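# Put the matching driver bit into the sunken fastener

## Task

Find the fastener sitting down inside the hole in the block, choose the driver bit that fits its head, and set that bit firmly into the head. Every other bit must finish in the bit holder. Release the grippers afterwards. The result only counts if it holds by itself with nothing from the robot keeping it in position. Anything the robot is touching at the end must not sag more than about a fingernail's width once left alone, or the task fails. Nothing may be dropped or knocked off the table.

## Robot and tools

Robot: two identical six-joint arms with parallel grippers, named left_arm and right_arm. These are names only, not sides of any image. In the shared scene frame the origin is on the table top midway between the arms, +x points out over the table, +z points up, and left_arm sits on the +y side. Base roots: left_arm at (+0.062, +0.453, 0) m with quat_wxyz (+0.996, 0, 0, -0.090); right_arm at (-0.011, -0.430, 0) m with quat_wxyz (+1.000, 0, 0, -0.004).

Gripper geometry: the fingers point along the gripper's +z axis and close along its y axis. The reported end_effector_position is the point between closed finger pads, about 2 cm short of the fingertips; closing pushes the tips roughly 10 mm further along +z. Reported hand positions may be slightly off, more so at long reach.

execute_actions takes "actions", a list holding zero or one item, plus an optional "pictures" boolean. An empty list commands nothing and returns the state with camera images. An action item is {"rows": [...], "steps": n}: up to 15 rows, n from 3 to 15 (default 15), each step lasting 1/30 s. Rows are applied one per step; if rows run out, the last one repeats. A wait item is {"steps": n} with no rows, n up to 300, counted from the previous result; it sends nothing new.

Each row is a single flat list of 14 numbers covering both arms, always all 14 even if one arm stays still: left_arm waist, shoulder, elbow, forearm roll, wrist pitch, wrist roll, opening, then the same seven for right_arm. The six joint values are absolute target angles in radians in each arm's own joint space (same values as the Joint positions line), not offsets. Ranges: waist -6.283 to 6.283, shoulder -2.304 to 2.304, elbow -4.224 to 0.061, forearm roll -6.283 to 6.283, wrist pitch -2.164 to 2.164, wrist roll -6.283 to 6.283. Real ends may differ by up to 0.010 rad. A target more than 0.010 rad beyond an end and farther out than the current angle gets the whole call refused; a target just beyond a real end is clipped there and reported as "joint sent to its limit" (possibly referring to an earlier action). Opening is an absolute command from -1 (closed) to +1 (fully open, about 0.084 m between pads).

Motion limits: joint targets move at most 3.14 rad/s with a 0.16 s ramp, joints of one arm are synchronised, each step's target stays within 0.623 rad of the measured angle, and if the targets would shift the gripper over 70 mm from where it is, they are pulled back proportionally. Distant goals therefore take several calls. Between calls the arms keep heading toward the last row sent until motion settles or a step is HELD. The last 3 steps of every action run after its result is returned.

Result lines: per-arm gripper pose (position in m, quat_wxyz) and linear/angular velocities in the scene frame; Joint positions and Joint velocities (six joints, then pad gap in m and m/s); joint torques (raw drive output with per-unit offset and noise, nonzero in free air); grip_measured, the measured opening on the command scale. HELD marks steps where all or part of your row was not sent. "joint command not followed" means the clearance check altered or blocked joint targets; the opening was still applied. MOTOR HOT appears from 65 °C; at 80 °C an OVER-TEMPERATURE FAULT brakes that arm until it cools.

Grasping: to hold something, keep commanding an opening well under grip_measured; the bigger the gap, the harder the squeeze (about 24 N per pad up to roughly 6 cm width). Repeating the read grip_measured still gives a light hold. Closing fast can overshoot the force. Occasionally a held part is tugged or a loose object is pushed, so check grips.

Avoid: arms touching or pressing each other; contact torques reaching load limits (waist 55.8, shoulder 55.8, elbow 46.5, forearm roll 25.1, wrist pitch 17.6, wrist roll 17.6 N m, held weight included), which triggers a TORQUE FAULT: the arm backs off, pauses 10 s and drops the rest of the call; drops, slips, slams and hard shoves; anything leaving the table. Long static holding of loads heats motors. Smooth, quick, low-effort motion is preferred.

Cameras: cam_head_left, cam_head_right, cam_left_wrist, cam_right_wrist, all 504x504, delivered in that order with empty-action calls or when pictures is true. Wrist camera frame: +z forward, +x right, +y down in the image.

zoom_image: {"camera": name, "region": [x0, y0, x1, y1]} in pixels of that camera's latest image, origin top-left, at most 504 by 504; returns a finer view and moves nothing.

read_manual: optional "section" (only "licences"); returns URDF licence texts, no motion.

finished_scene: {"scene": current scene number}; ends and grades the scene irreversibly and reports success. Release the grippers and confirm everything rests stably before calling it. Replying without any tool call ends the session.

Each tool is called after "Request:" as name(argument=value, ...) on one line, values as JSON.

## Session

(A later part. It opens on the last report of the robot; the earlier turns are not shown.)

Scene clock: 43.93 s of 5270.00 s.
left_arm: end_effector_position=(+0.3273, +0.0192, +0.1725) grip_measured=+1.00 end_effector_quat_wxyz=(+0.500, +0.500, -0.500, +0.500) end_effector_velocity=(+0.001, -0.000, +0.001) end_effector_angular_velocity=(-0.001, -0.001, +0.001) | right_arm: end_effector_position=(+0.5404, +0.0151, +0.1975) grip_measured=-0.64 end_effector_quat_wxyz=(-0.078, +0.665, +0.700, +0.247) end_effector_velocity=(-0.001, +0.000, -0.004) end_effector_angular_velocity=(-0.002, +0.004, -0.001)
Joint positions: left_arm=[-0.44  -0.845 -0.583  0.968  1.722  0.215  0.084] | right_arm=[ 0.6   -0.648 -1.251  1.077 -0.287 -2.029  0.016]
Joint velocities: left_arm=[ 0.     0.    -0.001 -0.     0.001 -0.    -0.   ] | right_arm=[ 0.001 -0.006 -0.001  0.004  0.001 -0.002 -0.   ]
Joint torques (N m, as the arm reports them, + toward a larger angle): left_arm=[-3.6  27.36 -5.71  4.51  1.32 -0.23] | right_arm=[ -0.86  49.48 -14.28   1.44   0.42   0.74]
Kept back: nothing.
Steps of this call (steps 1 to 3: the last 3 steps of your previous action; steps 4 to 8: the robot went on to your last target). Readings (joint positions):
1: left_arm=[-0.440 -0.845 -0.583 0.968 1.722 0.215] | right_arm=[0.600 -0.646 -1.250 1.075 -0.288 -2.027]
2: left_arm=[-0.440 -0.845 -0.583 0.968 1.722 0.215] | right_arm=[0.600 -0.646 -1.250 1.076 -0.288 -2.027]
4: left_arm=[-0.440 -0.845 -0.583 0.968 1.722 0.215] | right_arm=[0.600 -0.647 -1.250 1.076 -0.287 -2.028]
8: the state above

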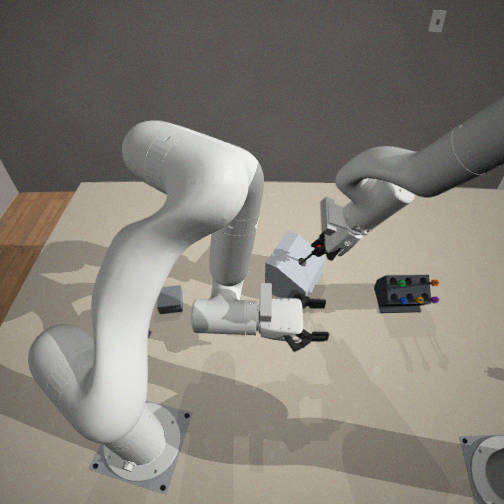

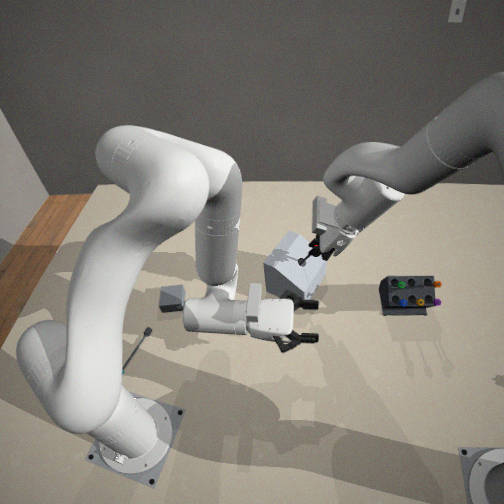

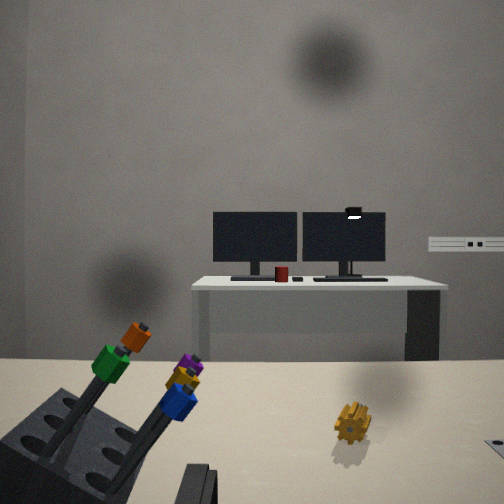

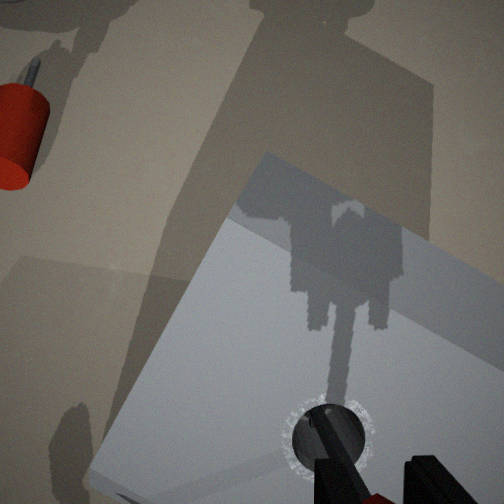

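Request:
execute_actions(actions=[{"rows":[[-0.4397,-0.845,-0.5827,0.9678,1.7219,0.2152,1, 0.6027,-0.6601,-1.2576,1.093,-0.2835,-2.043,-0.8],[-0.4397,-0.845,-0.5827,0.9678,1.7219,0.2152,1, 0.6027,-0.6601,-1.2576,1.093,-0.2835,-2.043,-0.8],[-0.4397,-0.845,-0.5827,0.9678,1.7219,0.2152,1, 0.6027,-0.6601,-1.2576,1.093,-0.2835,-2.043,-0.8],[-0.4397,-0.845,-0.5827,0.9678,1.7219,0.2152,1, 0.6027,-0.6601,-1.2576,1.093,-0.2835,-2.043,-0.8],[-0.4397,-0.845,-0.5827,0.9678,1.7219,0.2152,1, 0.605,-0.6723,-1.2647,1.1084,-0.2801,-2.0571,-0.8]],"steps":15}])

Request:
execute_actions(actions=[{"steps":6}], pictures=true)

Request:
zoom_image(camera="cam_right_wrist", region=[280,394,390,504])

Scene clock: 44.53 s of 5270.00 s.
left_arm: end_effector_position=(+0.3273, +0.0192, +0.1725) grip_measured=+1.00 end_effector_quat_wxyz=(+0.500, +0.500, -0.500, +0.500) end_effector_velocity=(-0.000, -0.000, +0.000) end_effector_angular_velocity=(-0.001, -0.001, -0.001) | right_arm: end_effector_position=(+0.5425, +0.0198, +0.1884) grip_measured=-0.64 end_effector_quat_wxyz=(-0.078, +0.665, +0.700, +0.247) end_effector_velocity=(+0.008, +0.007, +0.009) end_effector_angular_velocity=(+0.015, -0.019, -0.000)
Joint positions: left_arm=[-0.44  -0.845 -0.583  0.968  1.722  0.215  0.084] | right_arm=[ 0.605 -0.671 -1.264  1.106 -0.281 -2.055  0.016]
Joint velocities: left_arm=[-0.001  0.001 -0.     0.     0.    -0.     0.   ] | right_arm=[ 0.001 -0.002 -0.02   0.02   0.002 -0.019  0.   ]
Joint torques (N m, as the arm reports them, + toward a larger angle): left_arm=[-6.65 26.69 -6.98  4.8   1.54 -0.06] | right_arm=[ -0.28  45.81 -13.04   1.87   0.55   0.63]
Steps of this call (steps 1 to 6: the robot went on to your last target; steps 7 to 18: the first 12 steps of this action). Readings (joint positions):
7: left_arm=[-0.440 -0.845 -0.583 0.968 1.722 0.215] | right_arm=[0.600 -0.648 -1.251 1.078 -0.287 -2.029]
8: left_arm=[-0.440 -0.845 -0.583 0.968 1.722 0.215] | right_arm=[0.601 -0.649 -1.252 1.080 -0.287 -2.031]
10: left_arm=[-0.440 -0.845 -0.583 0.968 1.722 0.215] | right_arm=[0.602 -0.655 -1.255 1.086 -0.285 -2.037]
14: left_arm=[-0.440 -0.845 -0.583 0.968 1.722 0.215] | right_arm=[0.604 -0.666 -1.261 1.100 -0.282 -2.049]
18: the state above

Scene clock: 44.73 s of 5270.00 s.
left_arm: end_effector_position=(+0.3273, +0.0192, +0.1725) grip_measured=+1.00 end_effector_quat_wxyz=(+0.500, +0.500, -0.500, +0.500) end_effector_velocity=(-0.000, -0.001, -0.000) end_effector_angular_velocity=(+0.001, -0.002, -0.001) | right_arm: end_effector_position=(+0.5429, +0.0202, +0.1886) grip_measured=-0.64 end_effector_quat_wxyz=(-0.078, +0.665, +0.700, +0.247) end_effector_velocity=(+0.001, +0.000, -0.001) end_effector_angular_velocity=(-0.001, -0.001, -0.001)
Joint positions: left_arm=[-0.44  -0.845 -0.583  0.968  1.722  0.215  0.084] | right_arm=[ 0.605 -0.671 -1.265  1.108 -0.281 -2.057  0.016]
Joint velocities: left_arm=[-0.001  0.001 -0.001 -0.    -0.002  0.001  0.   ] | right_arm=[ 0.    -0.003 -0.002  0.003  0.002 -0.002  0.   ]
Joint torques (N m, as the arm reports them, + toward a larger angle): left_arm=[-3.09 29.34 -7.83  3.63  1.33 -0.14] | right_arm=[  0.44  40.8  -12.61   1.46   0.96   0.68]
Kept back: nothing.
Steps of this call (steps 1 to 3: the last 3 steps of your previous action; steps 4 to 6: the robot went on to your last target). Readings (joint positions):
1: left_arm=[-0.440 -0.845 -0.583 0.968 1.722 0.215] | right_arm=[0.605 -0.671 -1.264 1.107 -0.281 -2.056]
2: left_arm=[-0.440 -0.845 -0.583 0.968 1.722 0.215] | right_arm=[0.605 -0.671 -1.264 1.107 -0.281 -2.056]
4: left_arm=[-0.440 -0.845 -0.583 0.968 1.722 0.215] | right_arm=[0.605 -0.671 -1.265 1.108 -0.281 -2.057]
6: the state above

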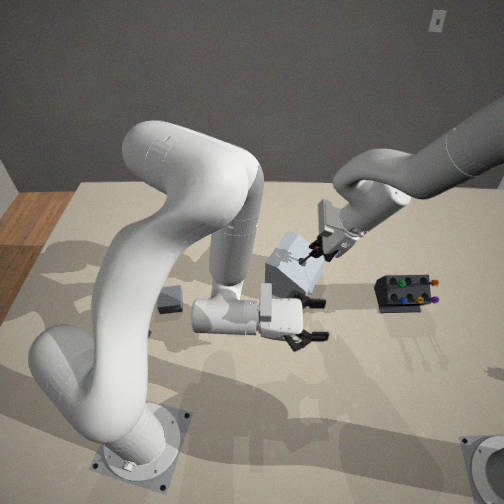

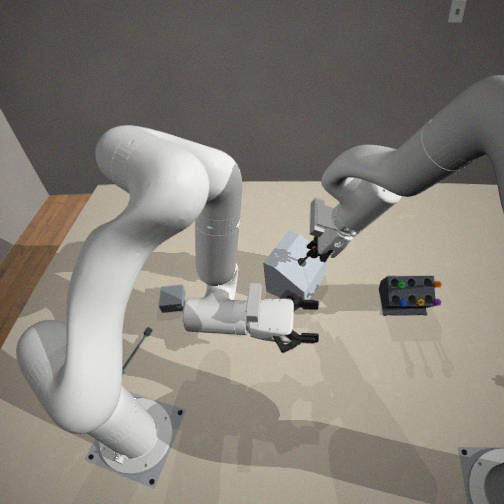

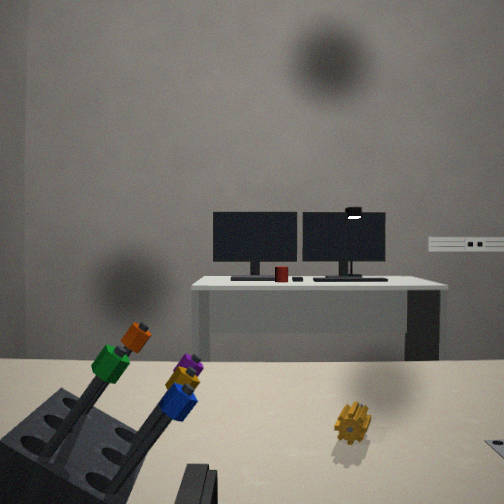

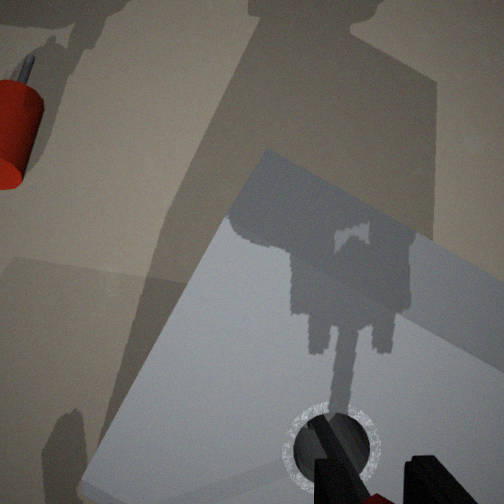

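Region (280, 394, 390, 504) of cam_right_wrist's 504x504 image, scaled by 4.582, with more detail than that image has.

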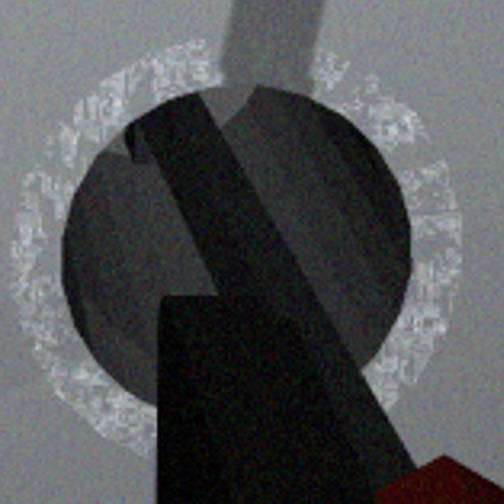

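Request:
zoom_image(camera="cam_right_wrist", region=[298,408,338,448])

Region (298, 408, 338, 448) of cam_right_wrist's 504x504 image, scaled by 12.600, with more detail than that image has.

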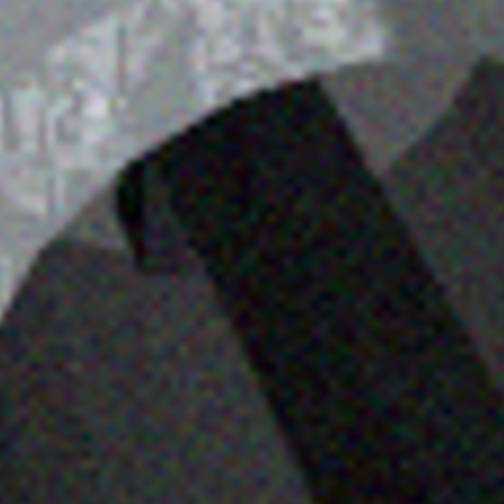

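Request:
execute_actions(actions=[{"rows":[[-0.4397,-0.845,-0.5827,0.9678,1.7219,0.2152,1, 0.6033,-0.6634,-1.2595,1.0971,-0.2826,-2.0468,-0.8],[-0.4397,-0.845,-0.5827,0.9678,1.7219,0.2152,1, 0.6033,-0.6634,-1.2595,1.0971,-0.2826,-2.0468,-0.8],[-0.4397,-0.845,-0.5827,0.9678,1.7219,0.2152,1, 0.6033,-0.6634,-1.2595,1.0971,-0.2826,-2.0468,-0.8],[-0.4397,-0.845,-0.5827,0.9678,1.7219,0.2152,1, 0.6033,-0.6634,-1.2595,1.0971,-0.2826,-2.0468,-0.8],[-0.4397,-0.845,-0.5827,0.9678,1.7219,0.2152,1, 0.6033,-0.6634,-1.2595,1.0971,-0.2826,-2.0468,-0.8],[-0.4397,-0.845,-0.5827,0.9678,1.7219,0.2152,1, 0.6054,-0.6632,-1.2605,1.0971,-0.2826,-2.0468,-0.8]],"steps":15}])

Request:
execute_actions(actions=[{"rows":[[-0.4397,-0.845,-0.5827,0.9678,1.7219,0.2152,1, 0.6062,-0.6676,-1.2631,1.1027,-0.2814,-2.052,-0.8],[-0.4397,-0.845,-0.5827,0.9678,1.7219,0.2152,1, 0.6062,-0.6676,-1.2631,1.1027,-0.2814,-2.052,-0.8],[-0.4397,-0.845,-0.5827,0.9678,1.7219,0.2152,1, 0.6062,-0.6676,-1.2631,1.1027,-0.2814,-2.052,-0.8],[-0.4397,-0.845,-0.5827,0.9678,1.7219,0.2152,1, 0.6066,-0.6698,-1.2644,1.1055,-0.2807,-2.0545,-0.8],[-0.4397,-0.845,-0.5827,0.9678,1.7219,0.2152,1, 0.6066,-0.6698,-1.2644,1.1055,-0.2807,-2.0545,-0.8],[-0.4397,-0.845,-0.5827,0.9678,1.7219,0.2152,1, 0.6066,-0.6698,-1.2644,1.1055,-0.2807,-2.0545,-0.8],[-0.4397,-0.845,-0.5827,0.9678,1.7219,0.2152,1, 0.6071,-0.6721,-1.2657,1.1083,-0.2801,-2.0571,-0.8]],"steps":15}])

Request:
execute_actions(actions=[{"steps":6}], pictures=true)

Request:
zoom_image(camera="cam_right_wrist", region=[298,408,338,448])

Scene clock: 46.03 s of 5270.00 s.
left_arm: end_effector_position=(+0.3273, +0.0192, +0.1725) grip_measured=+1.00 end_effector_quat_wxyz=(+0.500, +0.500, -0.500, +0.500) end_effector_velocity=(-0.000, +0.000, -0.001) end_effector_angular_velocity=(+0.001, -0.000, +0.000) | right_arm: end_effector_position=(+0.5411, +0.0194, +0.1909) grip_measured=-0.64 end_effector_quat_wxyz=(-0.078, +0.665, +0.701, +0.247) end_effector_velocity=(+0.002, +0.003, +0.008) end_effector_angular_velocity=(+0.007, -0.007, +0.003)
Joint positions: left_arm=[-0.44  -0.845 -0.583  0.968  1.722  0.215  0.084] | right_arm=[ 0.605 -0.664 -1.26   1.097 -0.282 -2.047  0.016]
Joint velocities: left_arm=[ 0.    -0.001  0.     0.     0.     0.001 -0.   ] | right_arm=[ 0.001  0.008 -0.004 -0.003 -0.003  0.003 -0.   ]
Joint torques (N m, as the arm reports them, + toward a larger angle): left_arm=[-3.91 27.27 -7.76  4.53  1.34 -0.21] | right_arm=[ -0.17  49.22 -14.22   1.41   0.39   0.75]
Steps of this call (steps 1 to 15: the robot went on to your last target; steps 16 to 27: nothing new was sent; steps 28 to 39: the first 12 steps of this action). Readings (joint positions):
28: left_arm=[-0.440 -0.845 -0.583 0.968 1.722 0.215] | right_arm=[0.605 -0.672 -1.265 1.108 -0.280 -2.057]
29: left_arm=[-0.440 -0.845 -0.583 0.968 1.722 0.215] | right_arm=[0.605 -0.671 -1.264 1.107 -0.280 -2.055]
31: left_arm=[-0.440 -0.845 -0.583 0.968 1.722 0.215] | right_arm=[0.604 -0.669 -1.261 1.102 -0.280 -2.051]
35: left_arm=[-0.440 -0.845 -0.583 0.968 1.722 0.215] | right_arm=[0.605 -0.666 -1.259 1.098 -0.282 -2.048]
39: the state above

Scene clock: 46.53 s of 5270.00 s.
left_arm: end_effector_position=(+0.3273, +0.0192, +0.1725) grip_measured=+1.00 end_effector_quat_wxyz=(+0.500, +0.500, -0.500, +0.500) end_effector_velocity=(+0.001, +0.000, -0.000) end_effector_angular_velocity=(+0.001, -0.001, +0.001) | right_arm: end_effector_position=(+0.5423, +0.0215, +0.1890) grip_measured=-0.64 end_effector_quat_wxyz=(-0.078, +0.664, +0.701, +0.248) end_effector_velocity=(+0.002, +0.003, +0.001) end_effector_angular_velocity=(+0.005, -0.004, +0.002)
Joint positions: left_arm=[-0.44  -0.845 -0.583  0.968  1.722  0.215  0.084] | right_arm=[ 0.607 -0.671 -1.266  1.107 -0.281 -2.056  0.016]
Joint velocities: left_arm=[ 0.002 -0.    -0.001 -0.    -0.001  0.001 -0.   ] | right_arm=[ 0.001 -0.003 -0.007  0.009 -0.001 -0.009  0.   ]
Joint torques (N m, as the arm reports them, + toward a larger angle): left_arm=[-1.85 24.72 -7.02  4.21  1.5  -0.14] | right_arm=[ -0.31  45.13 -13.65   1.81   0.64   0.71]
Steps of this call (steps 1 to 3: the last 3 steps of your previous action; steps 4 to 15: the first 12 steps of this action). Readings (joint positions):
4: left_arm=[-0.440 -0.845 -0.583 0.968 1.722 0.215] | right_arm=[0.605 -0.664 -1.260 1.097 -0.282 -2.047]
5: left_arm=[-0.440 -0.845 -0.583 0.968 1.722 0.215] | right_arm=[0.605 -0.664 -1.261 1.098 -0.282 -2.048]
7: left_arm=[-0.440 -0.845 -0.583 0.968 1.722 0.215] | right_arm=[0.606 -0.666 -1.262 1.100 -0.282 -2.050]
11: left_arm=[-0.440 -0.845 -0.583 0.968 1.722 0.215] | right_arm=[0.606 -0.669 -1.264 1.105 -0.281 -2.054]
15: the state above

Scene clock: 46.73 s of 5270.00 s.
left_arm: end_effector_position=(+0.3273, +0.0192, +0.1725) grip_measured=+1.00 end_effector_quat_wxyz=(+0.500, +0.500, -0.500, +0.500) end_effector_velocity=(+0.000, -0.000, +0.000) end_effector_angular_velocity=(-0.001, +0.000, +0.000) | right_arm: end_effector_position=(+0.5424, +0.0216, +0.1890) grip_measured=-0.64 end_effector_quat_wxyz=(-0.078, +0.664, +0.701, +0.248) end_effector_velocity=(+0.000, -0.000, -0.001) end_effector_angular_velocity=(-0.000, +0.001, -0.001)
Joint positions: left_arm=[-0.44  -0.845 -0.583  0.968  1.722  0.215  0.084] | right_arm=[ 0.607 -0.671 -1.266  1.108 -0.281 -2.057  0.016]
Joint velocities: left_arm=[-0.    -0.    -0.001 -0.     0.    -0.     0.   ] | right_arm=[-0.    -0.001 -0.     0.002  0.    -0.001  0.   ]
Joint torques (N m, as the arm reports them, + toward a larger angle): left_arm=[-3.34 27.66 -7.48  3.92  1.61 -0.09] | right_arm=[  1.06  40.67 -12.39   1.58   0.87   0.67]
Kept back: nothing.
Steps of this call (steps 1 to 3: the last 3 steps of your previous action; steps 4 to 6: the robot went on to your last target). Readings (joint positions):
1: left_arm=[-0.440 -0.845 -0.583 0.968 1.722 0.215] | right_arm=[0.607 -0.671 -1.266 1.108 -0.281 -2.056]
2: left_arm=[-0.440 -0.845 -0.583 0.968 1.722 0.215] | right_arm=[0.607 -0.671 -1.266 1.108 -0.281 -2.057]
4: left_arm=[-0.440 -0.845 -0.583 0.968 1.722 0.215] | right_arm=[0.607 -0.671 -1.266 1.108 -0.281 -2.057]
6: the state above

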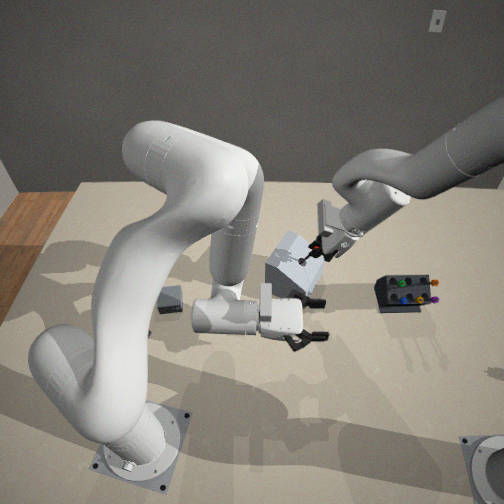

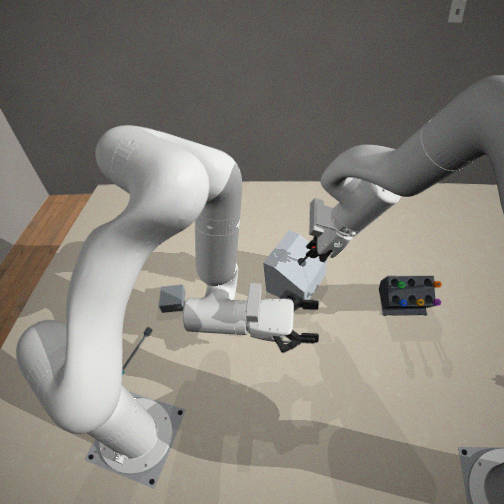

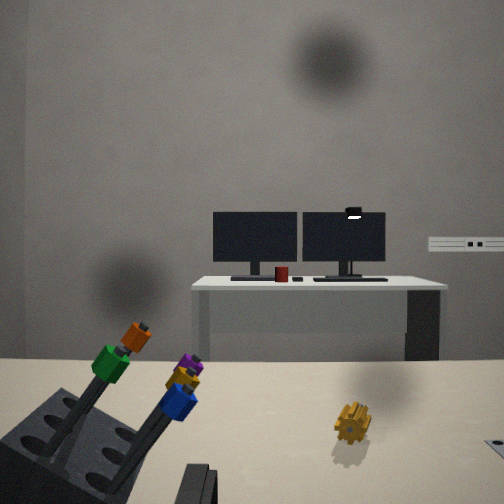

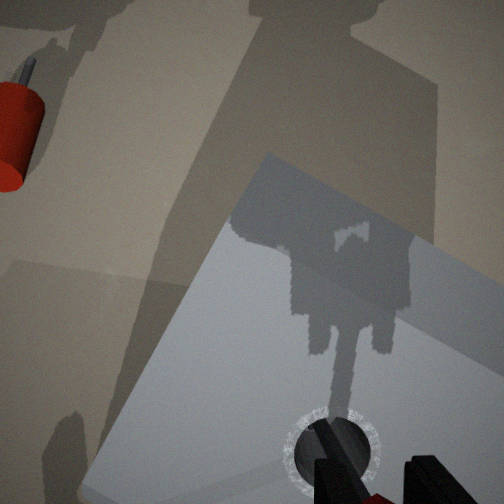

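Region (298, 408, 338, 448) of cam_right_wrist's 504x504 image, scaled by 12.600, with more detail than that image has.

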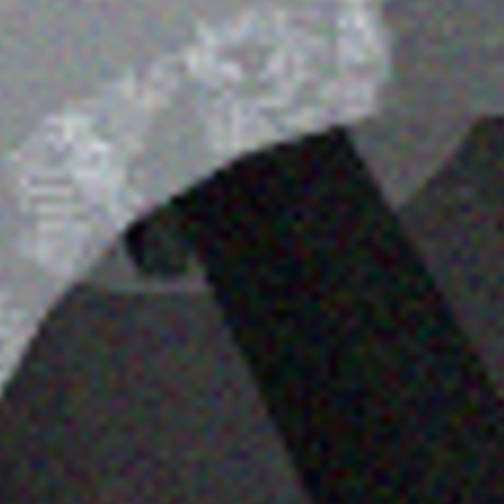

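Request:
execute_actions(actions=[{"rows":[[-0.4397,-0.845,-0.5827,0.9678,1.7219,0.2152,1, 0.5786,-0.5288,-1.191,0.9292,-0.3307,-1.8938,-0.9]],"steps":15}])

Request:
execute_actions(actions=[{"steps":10}], pictures=true)

Request:
zoom_image(camera="cam_right_wrist", region=[280,370,350,440])

Scene clock: 47.27 s of 5270.00 s.
left_arm: end_effector_position=(+0.3273, +0.0192, +0.1725) grip_measured=+1.00 end_effector_quat_wxyz=(+0.500, +0.500, -0.500, +0.500) end_effector_velocity=(-0.000, -0.000, -0.000) end_effector_angular_velocity=(+0.001, -0.001, -0.001) | right_arm: end_effector_position=(+0.5286, -0.0066, +0.2427) grip_measured=-0.64 end_effector_quat_wxyz=(-0.078, +0.664, +0.701, +0.248) end_effector_velocity=(-0.015, -0.017, +0.011) end_effector_angular_velocity=(-0.015, +0.025, -0.001)
Joint positions: left_arm=[-0.44  -0.845 -0.583  0.968  1.722  0.215  0.084] | right_arm=[ 0.58  -0.536 -1.194  0.938 -0.328 -1.902  0.016]
Joint velocities: left_arm=[-0.001  0.    -0.    -0.    -0.001  0.    -0.   ] | right_arm=[-0.011  0.055  0.046 -0.086 -0.028  0.083 -0.   ]
Joint torques (N m, as the arm reports them, + toward a larger angle): left_arm=[-5.42 26.12 -7.23  4.86  1.13 -0.28] | right_arm=[  1.07  45.15 -16.22   2.37   0.62   0.92]
Steps of this call (steps 1 to 4: the robot went on to your last target; steps 5 to 16: the first 12 steps of this action). Readings (joint positions):
5: left_arm=[-0.440 -0.845 -0.583 0.968 1.722 0.215] | right_arm=[0.607 -0.671 -1.266 1.108 -0.280 -2.057]
6: left_arm=[-0.440 -0.845 -0.583 0.968 1.722 0.215] | right_arm=[0.607 -0.670 -1.265 1.105 -0.281 -2.054]
8: left_arm=[-0.440 -0.845 -0.583 0.968 1.722 0.215] | right_arm=[0.602 -0.645 -1.247 1.069 -0.291 -2.020]
12: left_arm=[-0.440 -0.845 -0.583 0.968 1.722 0.215] | right_arm=[0.584 -0.555 -1.208 0.964 -0.320 -1.927]
16: the state above

Scene clock: 47.60 s of 5270.00 s.
left_arm: end_effector_position=(+0.3273, +0.0192, +0.1725) grip_measured=+1.00 end_effector_quat_wxyz=(+0.500, +0.500, -0.500, +0.500) end_effector_velocity=(-0.000, -0.000, +0.000) end_effector_angular_velocity=(+0.001, -0.001, -0.001) | right_arm: end_effector_position=(+0.5277, -0.0081, +0.2451) grip_measured=-0.64 end_effector_quat_wxyz=(-0.078, +0.664, +0.701, +0.247) end_effector_velocity=(+0.001, -0.000, +0.003) end_effector_angular_velocity=(+0.001, -0.004, +0.000)
Joint positions: left_arm=[-0.44  -0.845 -0.583  0.968  1.722  0.215  0.084] | right_arm=[ 0.579 -0.529 -1.191  0.93  -0.331 -1.894  0.016]
Joint velocities: left_arm=[-0.001  0.001 -0.     0.    -0.002 -0.     0.   ] | right_arm=[-0.001  0.006  0.    -0.005 -0.     0.003 -0.   ]
Joint torques (N m, as the arm reports them, + toward a larger angle): left_arm=[-5.77 24.11 -6.39  4.4   1.41 -0.15] | right_arm=[ -0.52  45.79 -14.97   1.53   0.7    0.73]
Kept back: nothing.
Steps of this call (steps 1 to 3: the last 3 steps of your previous action; steps 4 to 10: the robot went on to your last target). Readings (joint positions):
1: left_arm=[-0.440 -0.845 -0.583 0.968 1.722 0.215] | right_arm=[0.580 -0.534 -1.193 0.935 -0.329 -1.900]
2: left_arm=[-0.440 -0.845 -0.583 0.968 1.722 0.215] | right_arm=[0.579 -0.533 -1.192 0.934 -0.329 -1.898]
4: left_arm=[-0.440 -0.845 -0.583 0.968 1.722 0.215] | right_arm=[0.579 -0.531 -1.192 0.932 -0.330 -1.896]
8: left_arm=[-0.440 -0.845 -0.583 0.968 1.722 0.215] | right_arm=[0.579 -0.530 -1.191 0.930 -0.331 -1.894]
10: the state above

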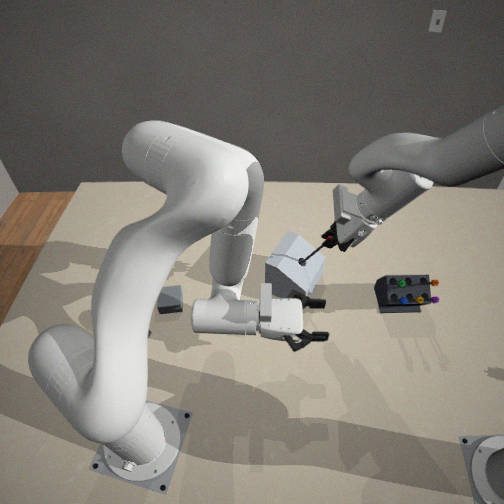

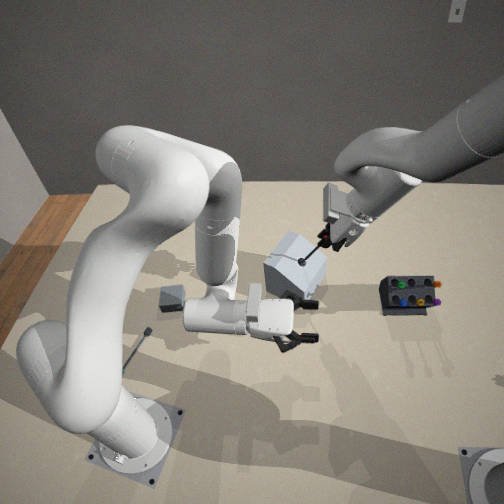

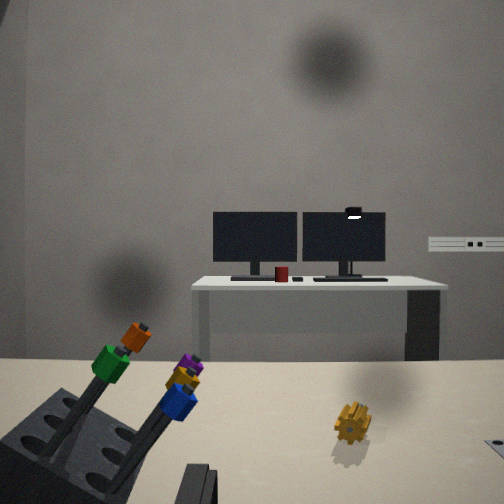

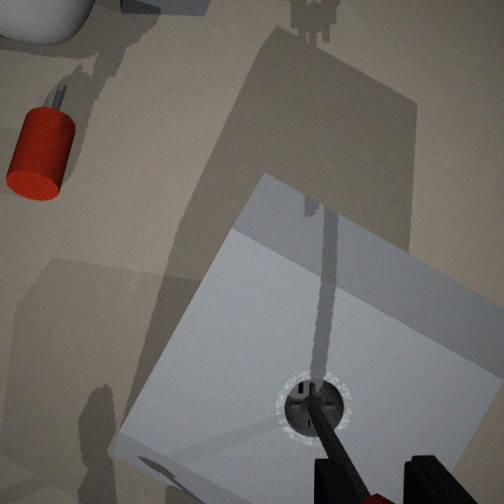

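Region (280, 370, 350, 440) of cam_right_wrist's 504x504 image, scaled by 7.200, with more detail than that image has.

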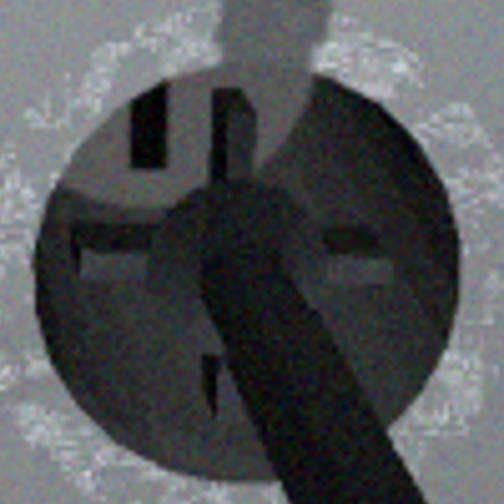

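Request:
execute_actions(actions=[{"rows":[[-0.4397,-0.845,-0.5827,0.9678,1.7219,0.2152,1, 0.5921,-0.5936,-1.2233,1.0089,-0.305,-1.9832,-0.9]],"steps":8}])

Request:
execute_actions(actions=[{"rows":[[-0.4397,-0.845,-0.5827,0.9678,1.7219,0.2152,1, 0.6048,-0.6593,-1.2594,1.0915,-0.2838,-2.0587,-0.9]],"steps":15}])

Request:
execute_actions(actions=[{"rows":[[-0.4397,-0.845,-0.5827,0.9678,1.7219,0.2152,1, 0.6056,-0.6637,-1.262,1.0971,-0.2826,-2.0639,-0.9],[-0.4397,-0.845,-0.5827,0.9678,1.7219,0.2152,1, 0.6056,-0.6637,-1.262,1.0971,-0.2826,-2.0639,-0.9],[-0.4397,-0.845,-0.5827,0.9678,1.7219,0.2152,1, 0.6061,-0.666,-1.2633,1.0999,-0.2819,-2.0664,-0.9],[-0.4397,-0.845,-0.5827,0.9678,1.7219,0.2152,1, 0.6061,-0.666,-1.2633,1.0999,-0.2819,-2.0664,-0.9],[-0.4397,-0.845,-0.5827,0.9678,1.7219,0.2152,1, 0.6065,-0.6682,-1.2646,1.1027,-0.2813,-2.069,-0.9],[-0.4397,-0.845,-0.5827,0.9678,1.7219,0.2152,1, 0.6065,-0.6682,-1.2646,1.1027,-0.2813,-2.069,-0.9],[-0.4397,-0.845,-0.5827,0.9678,1.7219,0.2152,1, 0.6069,-0.6704,-1.2659,1.1056,-0.2807,-2.0716,-0.9],[-0.4397,-0.845,-0.5827,0.9678,1.7219,0.2152,1, 0.6069,-0.6704,-1.2659,1.1056,-0.2807,-2.0716,-0.9],[-0.4397,-0.845,-0.5827,0.9678,1.7219,0.2152,1, 0.6073,-0.6726,-1.2672,1.1084,-0.2801,-2.0741,-0.9]],"steps":15}])

Request:
execute_actions(actions=[{"steps":9}])

Scene clock: 48.33 s of 5270.00 s.
left_arm: end_effector_position=(+0.3273, +0.0192, +0.1725) grip_measured=+1.00 end_effector_quat_wxyz=(+0.500, +0.500, -0.500, +0.500) end_effector_velocity=(-0.001, -0.000, -0.000) end_effector_angular_velocity=(+0.001, +0.001, -0.001) | right_arm: end_effector_position=(+0.5321, +0.0000, +0.2316) grip_measured=-0.64 end_effector_quat_wxyz=(-0.077, +0.661, +0.704, +0.249) end_effector_velocity=(+0.011, +0.064, -0.179) end_effector_angular_velocity=(-0.057, +0.042, +0.067)
Joint positions: left_arm=[-0.44  -0.845 -0.583  0.968  1.722  0.215  0.084] | right_arm=[ 0.586 -0.565 -1.21   0.974 -0.316 -1.944  0.016]
Joint velocities: left_arm=[-0.001 -0.     0.    -0.    -0.    -0.     0.   ] | right_arm=[ 0.078 -0.376 -0.13   0.403  0.122 -0.43  -0.   ]
Joint torques (N m, as the arm reports them, + toward a larger angle): left_arm=[-3.16 24.96 -7.03  3.66  1.29 -0.37] | right_arm=[ -0.42  60.74 -15.11  -0.76   0.57   1.02]
Steps of this call (steps 1 to 15: the robot went on to your last target; steps 16 to 17: nothing new was sent; steps 18 to 22: the first 5 steps of this action). Readings (joint positions):
18: left_arm=[-0.440 -0.845 -0.583 0.968 1.722 0.215] | right_arm=[0.579 -0.529 -1.191 0.929 -0.331 -1.894]
19: left_arm=[-0.440 -0.845 -0.583 0.968 1.722 0.215] | right_arm=[0.579 -0.531 -1.192 0.932 -0.330 -1.897]
21: left_arm=[-0.440 -0.845 -0.583 0.968 1.722 0.215] | right_arm=[0.583 -0.551 -1.204 0.959 -0.321 -1.927]
22: the state above

Scene clock: 48.83 s of 5270.00 s.
left_arm: end_effector_position=(+0.3273, +0.0192, +0.1725) grip_measured=+1.00 end_effector_quat_wxyz=(+0.500, +0.500, -0.500, +0.500) end_effector_velocity=(+0.000, +0.000, +0.000) end_effector_angular_velocity=(-0.001, +0.001, +0.001) | right_arm: end_effector_position=(+0.5412, +0.0188, +0.1951) grip_measured=-0.64 end_effector_quat_wxyz=(-0.076, +0.658, +0.707, +0.249) end_effector_velocity=(+0.004, +0.005, -0.007) end_effector_angular_velocity=(+0.003, -0.004, -0.002)
Joint positions: left_arm=[-0.44  -0.845 -0.583  0.968  1.722  0.215  0.084] | right_arm=[ 0.604 -0.657 -1.258  1.088 -0.285 -2.056  0.016]
Joint velocities: left_arm=[ 0.001  0.001  0.     0.     0.    -0.001 -0.   ] | right_arm=[ 0.004 -0.021 -0.015  0.032  0.008 -0.029 -0.   ]
Joint torques (N m, as the arm reports them, + toward a larger angle): left_arm=[-5.66 27.12 -7.81  3.72  1.38 -0.28] | right_arm=[ -1.34  48.69 -14.91   0.78   0.44   0.8 ]
Steps of this call (steps 1 to 3: the last 3 steps of your previous action; steps 4 to 15: the first 12 steps of this action). Readings (joint positions):
4: left_arm=[-0.440 -0.845 -0.583 0.968 1.722 0.215] | right_arm=[0.591 -0.588 -1.219 1.001 -0.308 -1.974]
5: left_arm=[-0.440 -0.845 -0.583 0.968 1.722 0.215] | right_arm=[0.592 -0.591 -1.222 1.006 -0.306 -1.980]
7: left_arm=[-0.440 -0.845 -0.583 0.968 1.722 0.215] | right_arm=[0.596 -0.615 -1.237 1.038 -0.297 -2.010]
11: left_arm=[-0.440 -0.845 -0.583 0.968 1.722 0.215] | right_arm=[0.603 -0.651 -1.253 1.079 -0.287 -2.047]
15: the state above

Scene clock: 49.33 s of 5270.00 s.
left_arm: end_effector_position=(+0.3273, +0.0192, +0.1725) grip_measured=+1.00 end_effector_quat_wxyz=(+0.500, +0.500, -0.500, +0.500) end_effector_velocity=(-0.000, -0.000, -0.000) end_effector_angular_velocity=(+0.001, +0.000, -0.001) | right_arm: end_effector_position=(+0.5424, +0.0216, +0.1894) grip_measured=-0.64 end_effector_quat_wxyz=(-0.076, +0.658, +0.707, +0.248) end_effector_velocity=(+0.001, +0.004, -0.010) end_effector_angular_velocity=(-0.001, +0.003, +0.000)
Joint positions: left_arm=[-0.44  -0.845 -0.583  0.968  1.722  0.215  0.084] | right_arm=[ 0.607 -0.671 -1.266  1.106 -0.281 -2.072  0.016]
Joint velocities: left_arm=[-0.001  0.001  0.     0.    -0.002 -0.     0.   ] | right_arm=[ 0.004 -0.021 -0.01   0.026  0.005 -0.023  0.   ]
Joint torques (N m, as the arm reports them, + toward a larger angle): left_arm=[-7.22 27.29 -7.69  3.97  1.5  -0.1 ] | right_arm=[ -0.08  49.95 -14.49   1.25   0.33   0.98]
Steps of this call (steps 1 to 3: the last 3 steps of your previous action; steps 4 to 15: the first 12 steps of this action). Readings (joint positions):
4: left_arm=[-0.440 -0.845 -0.583 0.968 1.722 0.215] | right_arm=[0.605 -0.658 -1.259 1.091 -0.284 -2.058]
5: left_arm=[-0.440 -0.845 -0.583 0.968 1.722 0.215] | right_arm=[0.605 -0.659 -1.260 1.092 -0.284 -2.059]
7: left_arm=[-0.440 -0.845 -0.583 0.968 1.722 0.215] | right_arm=[0.605 -0.662 -1.261 1.095 -0.283 -2.062]
11: left_arm=[-0.440 -0.845 -0.583 0.968 1.722 0.215] | right_arm=[0.606 -0.667 -1.264 1.101 -0.282 -2.067]
15: the state above

Scene clock: 49.63 s of 5270.00 s.
left_arm: end_effector_position=(+0.3273, +0.0192, +0.1725) grip_measured=+1.00 end_effector_quat_wxyz=(+0.500, +0.500, -0.500, +0.500) end_effector_velocity=(-0.001, -0.000, +0.000) end_effector_angular_velocity=(-0.001, +0.002, -0.002) | right_arm: end_effector_position=(+0.5427, +0.0220, +0.1887) grip_measured=-0.64 end_effector_quat_wxyz=(-0.076, +0.658, +0.707, +0.248) end_effector_velocity=(+0.000, -0.000, -0.001) end_effector_angular_velocity=(+0.000, +0.000, -0.001)
Joint positions: left_arm=[-0.44  -0.845 -0.583  0.968  1.722  0.215  0.084] | right_arm=[ 0.607 -0.672 -1.267  1.108 -0.28  -2.074  0.016]
Joint velocities: left_arm=[-0.002 -0.     0.     0.     0.001 -0.001 -0.   ] | right_arm=[-0.001 -0.001 -0.     0.002  0.    -0.001  0.   ]
Joint torques (N m, as the arm reports them, + toward a larger angle): left_arm=[-5.45 27.41 -6.82  4.45  1.21 -0.26] | right_arm=[ -0.76  49.73 -14.5    1.57   0.26   0.75]
Kept back: nothing.
Steps of this call (steps 1 to 3: the last 3 steps of your previous action; steps 4 to 9: the robot went on to your last target). Readings (joint positions):
1: left_arm=[-0.440 -0.845 -0.583 0.968 1.722 0.215] | right_arm=[0.607 -0.671 -1.266 1.107 -0.280 -2.073]
2: left_arm=[-0.440 -0.845 -0.583 0.968 1.722 0.215] | right_arm=[0.607 -0.672 -1.267 1.107 -0.280 -2.073]
4: left_arm=[-0.440 -0.845 -0.583 0.968 1.722 0.215] | right_arm=[0.607 -0.672 -1.267 1.108 -0.280 -2.074]
8: left_arm=[-0.440 -0.845 -0.583 0.968 1.722 0.215] | right_arm=[0.607 -0.672 -1.267 1.108 -0.280 -2.074]
9: the state above

No contact at the depth that stopped it before, so the tip is entering the recess. Advancing 4 mm more.

Request:
execute_actions(actions=[{"rows":[[-0.4397,-0.845,-0.5827,0.9678,1.7219,0.2152,1, 0.6077,-0.6748,-1.2685,1.1112,-0.2795,-2.0767,-0.9],[-0.4397,-0.845,-0.5827,0.9678,1.7219,0.2152,1, 0.6077,-0.6748,-1.2685,1.1112,-0.2795,-2.0767,-0.9],[-0.4397,-0.845,-0.5827,0.9678,1.7219,0.2152,1, 0.6081,-0.677,-1.2699,1.114,-0.2789,-2.0793,-0.9],[-0.4397,-0.845,-0.5827,0.9678,1.7219,0.2152,1, 0.6081,-0.677,-1.2699,1.114,-0.2789,-2.0793,-0.9],[-0.4397,-0.845,-0.5827,0.9678,1.7219,0.2152,1, 0.6085,-0.6793,-1.2712,1.1169,-0.2783,-2.0819,-0.9],[-0.4397,-0.845,-0.5827,0.9678,1.7219,0.2152,1, 0.6085,-0.6793,-1.2712,1.1169,-0.2783,-2.0819,-0.9],[-0.4397,-0.845,-0.5827,0.9678,1.7219,0.2152,1, 0.6089,-0.6815,-1.2725,1.1197,-0.2778,-2.0845,-0.9]],"steps":15}])

Request:
execute_actions(actions=[{"steps":6}])

Scene clock: 50.17 s of 5270.00 s.
left_arm: end_effector_position=(+0.3273, +0.0192, +0.1725) grip_measured=+1.00 end_effector_quat_wxyz=(+0.500, +0.500, -0.500, +0.500) end_effector_velocity=(-0.000, +0.000, -0.000) end_effector_angular_velocity=(+0.001, +0.003, +0.001) | right_arm: end_effector_position=(+0.5434, +0.0236, +0.1855) grip_measured=-0.64 end_effector_quat_wxyz=(-0.076, +0.658, +0.707, +0.248) end_effector_velocity=(+0.001, +0.002, -0.003) end_effector_angular_velocity=(+0.001, +0.000, +0.001)
Joint positions: left_arm=[-0.44  -0.845 -0.583  0.968  1.722  0.215  0.084] | right_arm=[ 0.609 -0.681 -1.272  1.119 -0.278 -2.083  0.016]
Joint velocities: left_arm=[ 0.001 -0.     0.001 -0.    -0.    -0.002  0.   ] | right_arm=[ 0.002 -0.008 -0.005  0.012  0.001 -0.01  -0.   ]
Joint torques (N m, as the arm reports them, + toward a larger angle): left_arm=[-6.08 27.63 -9.04  4.01  1.26 -0.03] | right_arm=[ -0.59  50.28 -13.93   0.99   0.42   0.79]
Steps of this call (steps 1 to 4: the robot went on to your last target; steps 5 to 16: the first 12 steps of this action). Readings (joint positions):
5: left_arm=[-0.440 -0.845 -0.583 0.968 1.722 0.215] | right_arm=[0.607 -0.673 -1.267 1.108 -0.280 -2.074]
6: left_arm=[-0.440 -0.845 -0.583 0.968 1.722 0.215] | right_arm=[0.607 -0.673 -1.267 1.109 -0.280 -2.075]
8: left_arm=[-0.440 -0.845 -0.583 0.968 1.722 0.215] | right_arm=[0.608 -0.674 -1.268 1.110 -0.280 -2.076]
12: left_arm=[-0.440 -0.845 -0.583 0.968 1.722 0.215] | right_arm=[0.608 -0.678 -1.270 1.115 -0.279 -2.080]
16: the state above

Scene clock: 50.37 s of 5270.00 s.
left_arm: end_effector_position=(+0.3273, +0.0192, +0.1725) grip_measured=+1.00 end_effector_quat_wxyz=(+0.500, +0.500, -0.500, +0.500) end_effector_velocity=(-0.000, -0.000, -0.000) end_effector_angular_velocity=(+0.000, -0.000, -0.001) | right_arm: end_effector_position=(+0.5435, +0.0238, +0.1853) grip_measured=-0.64 end_effector_quat_wxyz=(-0.076, +0.658, +0.707, +0.248) end_effector_velocity=(-0.000, +0.000, -0.002) end_effector_angular_velocity=(-0.002, +0.001, +0.002)
Joint positions: left_arm=[-0.44  -0.845 -0.583  0.968  1.722  0.215  0.084] | right_arm=[ 0.609 -0.681 -1.272  1.12  -0.278 -2.084  0.016]
Joint velocities: left_arm=[-0.001 -0.001 -0.001 -0.     0.     0.     0.   ] | right_arm=[ 0.001 -0.003 -0.001 -0.     0.    -0.001 -0.   ]
Joint torques (N m, as the arm reports them, + toward a larger angle): left_arm=[-5.18 27.61 -5.8   4.2   1.06 -0.38] | right_arm=[ -0.86  49.5  -14.29   1.49   0.5    0.71]
Kept back: nothing.
Steps of this call (steps 1 to 3: the last 3 steps of your previous action; steps 4 to 6: the robot went on to your last target). Readings (joint positions):
1: left_arm=[-0.440 -0.845 -0.583 0.968 1.722 0.215] | right_arm=[0.609 -0.681 -1.272 1.119 -0.278 -2.084]
2: left_arm=[-0.440 -0.845 -0.583 0.968 1.722 0.215] | right_arm=[0.609 -0.681 -1.272 1.119 -0.278 -2.084]
4: left_arm=[-0.440 -0.845 -0.583 0.968 1.722 0.215] | right_arm=[0.609 -0.681 -1.272 1.119 -0.278 -2.084]
6: the state above

Request:
execute_actions(actions=[{"rows":[[-0.4397,-0.845,-0.5827,0.9678,1.7219,0.2152,1, 0.6093,-0.6837,-1.2739,1.1225,-0.2772,-2.0871,-0.85],[-0.4397,-0.845,-0.5827,0.9678,1.7219,0.2152,1, 0.6093,-0.6837,-1.2739,1.1225,-0.2772,-2.0871,-0.85],[-0.4397,-0.845,-0.5827,0.9678,1.7219,0.2152,1, 0.6093,-0.6837,-1.2739,1.1225,-0.2772,-2.0871,-0.85],[-0.4397,-0.845,-0.5827,0.9678,1.7219,0.2152,1, 0.6097,-0.686,-1.2752,1.1254,-0.2766,-2.0897,-0.85]],"steps":15}])

Scene clock: 50.97 s of 5270.00 s.
left_arm: end_effector_position=(+0.3273, +0.0192, +0.1725) grip_measured=+1.00 end_effector_quat_wxyz=(+0.500, +0.500, -0.500, +0.500) end_effector_velocity=(-0.000, +0.000, -0.000) end_effector_angular_velocity=(-0.000, +0.001, -0.000) | right_arm: end_effector_position=(+0.5439, +0.0246, +0.1835) grip_measured=-0.64 end_effector_quat_wxyz=(-0.076, +0.658, +0.707, +0.248) end_effector_velocity=(+0.000, +0.001, -0.001) end_effector_angular_velocity=(+0.000, +0.001, +0.000)
Joint positions: left_arm=[-0.44  -0.845 -0.583  0.968  1.722  0.215  0.084] | right_arm=[ 0.61  -0.686 -1.275  1.125 -0.277 -2.089  0.016]
Joint velocities: left_arm=[-0.    -0.001  0.    -0.     0.001  0.     0.   ] | right_arm=[ 0.001 -0.002 -0.001  0.003 -0.    -0.003 -0.   ]
Joint torques (N m, as the arm reports them, + toward a larger angle): left_arm=[-5.59 23.83 -7.63  4.17  1.26 -0.28] | right_arm=[ -1.19  49.69 -14.23   1.25   0.5    0.77]
Steps of this call (steps 1 to 6: the robot went on to your last target; steps 7 to 18: the first 12 steps of this action). Readings (joint positions):
7: left_arm=[-0.440 -0.845 -0.583 0.968 1.722 0.215] | right_arm=[0.609 -0.681 -1.273 1.120 -0.278 -2.085]
8: left_arm=[-0.440 -0.845 -0.583 0.968 1.722 0.215] | right_arm=[0.609 -0.682 -1.273 1.120 -0.278 -2.085]
10: left_arm=[-0.440 -0.845 -0.583 0.968 1.722 0.215] | right_arm=[0.609 -0.683 -1.273 1.121 -0.277 -2.086]
14: left_arm=[-0.440 -0.845 -0.583 0.968 1.722 0.215] | right_arm=[0.610 -0.685 -1.275 1.124 -0.277 -2.089]
18: the state above

Request:
execute_actions(actions=[{"rows":[[-0.4397,-0.845,-0.5827,0.9678,1.7219,0.2152,1, 0.6101,-0.6882,-1.2766,1.1282,-0.2761,-2.0923,-0.85],[-0.4397,-0.845,-0.5827,0.9678,1.7219,0.2152,1, 0.6101,-0.6882,-1.2766,1.1282,-0.2761,-2.0923,-0.85],[-0.4397,-0.845,-0.5827,0.9678,1.7219,0.2152,1, 0.6101,-0.6882,-1.2766,1.1282,-0.2761,-2.0923,-0.85],[-0.4397,-0.845,-0.5827,0.9678,1.7219,0.2152,1, 0.6106,-0.6905,-1.278,1.1311,-0.2755,-2.095,-0.85]],"steps":15}])

Scene clock: 51.50 s of 5270.00 s.
left_arm: end_effector_position=(+0.3273, +0.0192, +0.1725) grip_measured=+1.00 end_effector_quat_wxyz=(+0.500, +0.500, -0.500, +0.500) end_effector_velocity=(-0.000, -0.000, +0.000) end_effector_angular_velocity=(-0.001, -0.001, -0.000) | right_arm: end_effector_position=(+0.5448, +0.0257, +0.1828) grip_measured=-0.64 end_effector_quat_wxyz=(-0.076, +0.658, +0.707, +0.249) end_effector_velocity=(+0.001, +0.000, +0.001) end_effector_angular_velocity=(+0.001, -0.003, -0.002)
Joint positions: left_arm=[-0.44  -0.845 -0.583  0.968  1.722  0.215  0.084] | right_arm=[ 0.61  -0.689 -1.278  1.131 -0.276 -2.095  0.016]
Joint velocities: left_arm=[-0.  0. -0. -0.  0.  0. -0.] | right_arm=[-0.    -0.    -0.002  0.004  0.002 -0.003  0.   ]
Joint torques (N m, as the arm reports them, + toward a larger angle): left_arm=[-3.61 26.79 -6.99  3.67  1.48 -0.43] | right_arm=[  1.38  38.48 -12.52   1.65   0.6    0.81]
Steps of this call (steps 1 to 3: the last 3 steps of your previous action; step 4: the robot went on to your last target; steps 5 to 16: the first 12 steps of this action). Readings (joint positions):
5: left_arm=[-0.440 -0.845 -0.583 0.968 1.722 0.215] | right_arm=[0.610 -0.686 -1.275 1.125 -0.277 -2.090]
6: left_arm=[-0.440 -0.845 -0.583 0.968 1.722 0.215] | right_arm=[0.610 -0.686 -1.275 1.126 -0.277 -2.090]
8: left_arm=[-0.440 -0.845 -0.583 0.968 1.722 0.215] | right_arm=[0.610 -0.687 -1.276 1.127 -0.276 -2.091]
12: left_arm=[-0.440 -0.845 -0.583 0.968 1.722 0.215] | right_arm=[0.610 -0.689 -1.278 1.130 -0.276 -2.094]
16: the state above


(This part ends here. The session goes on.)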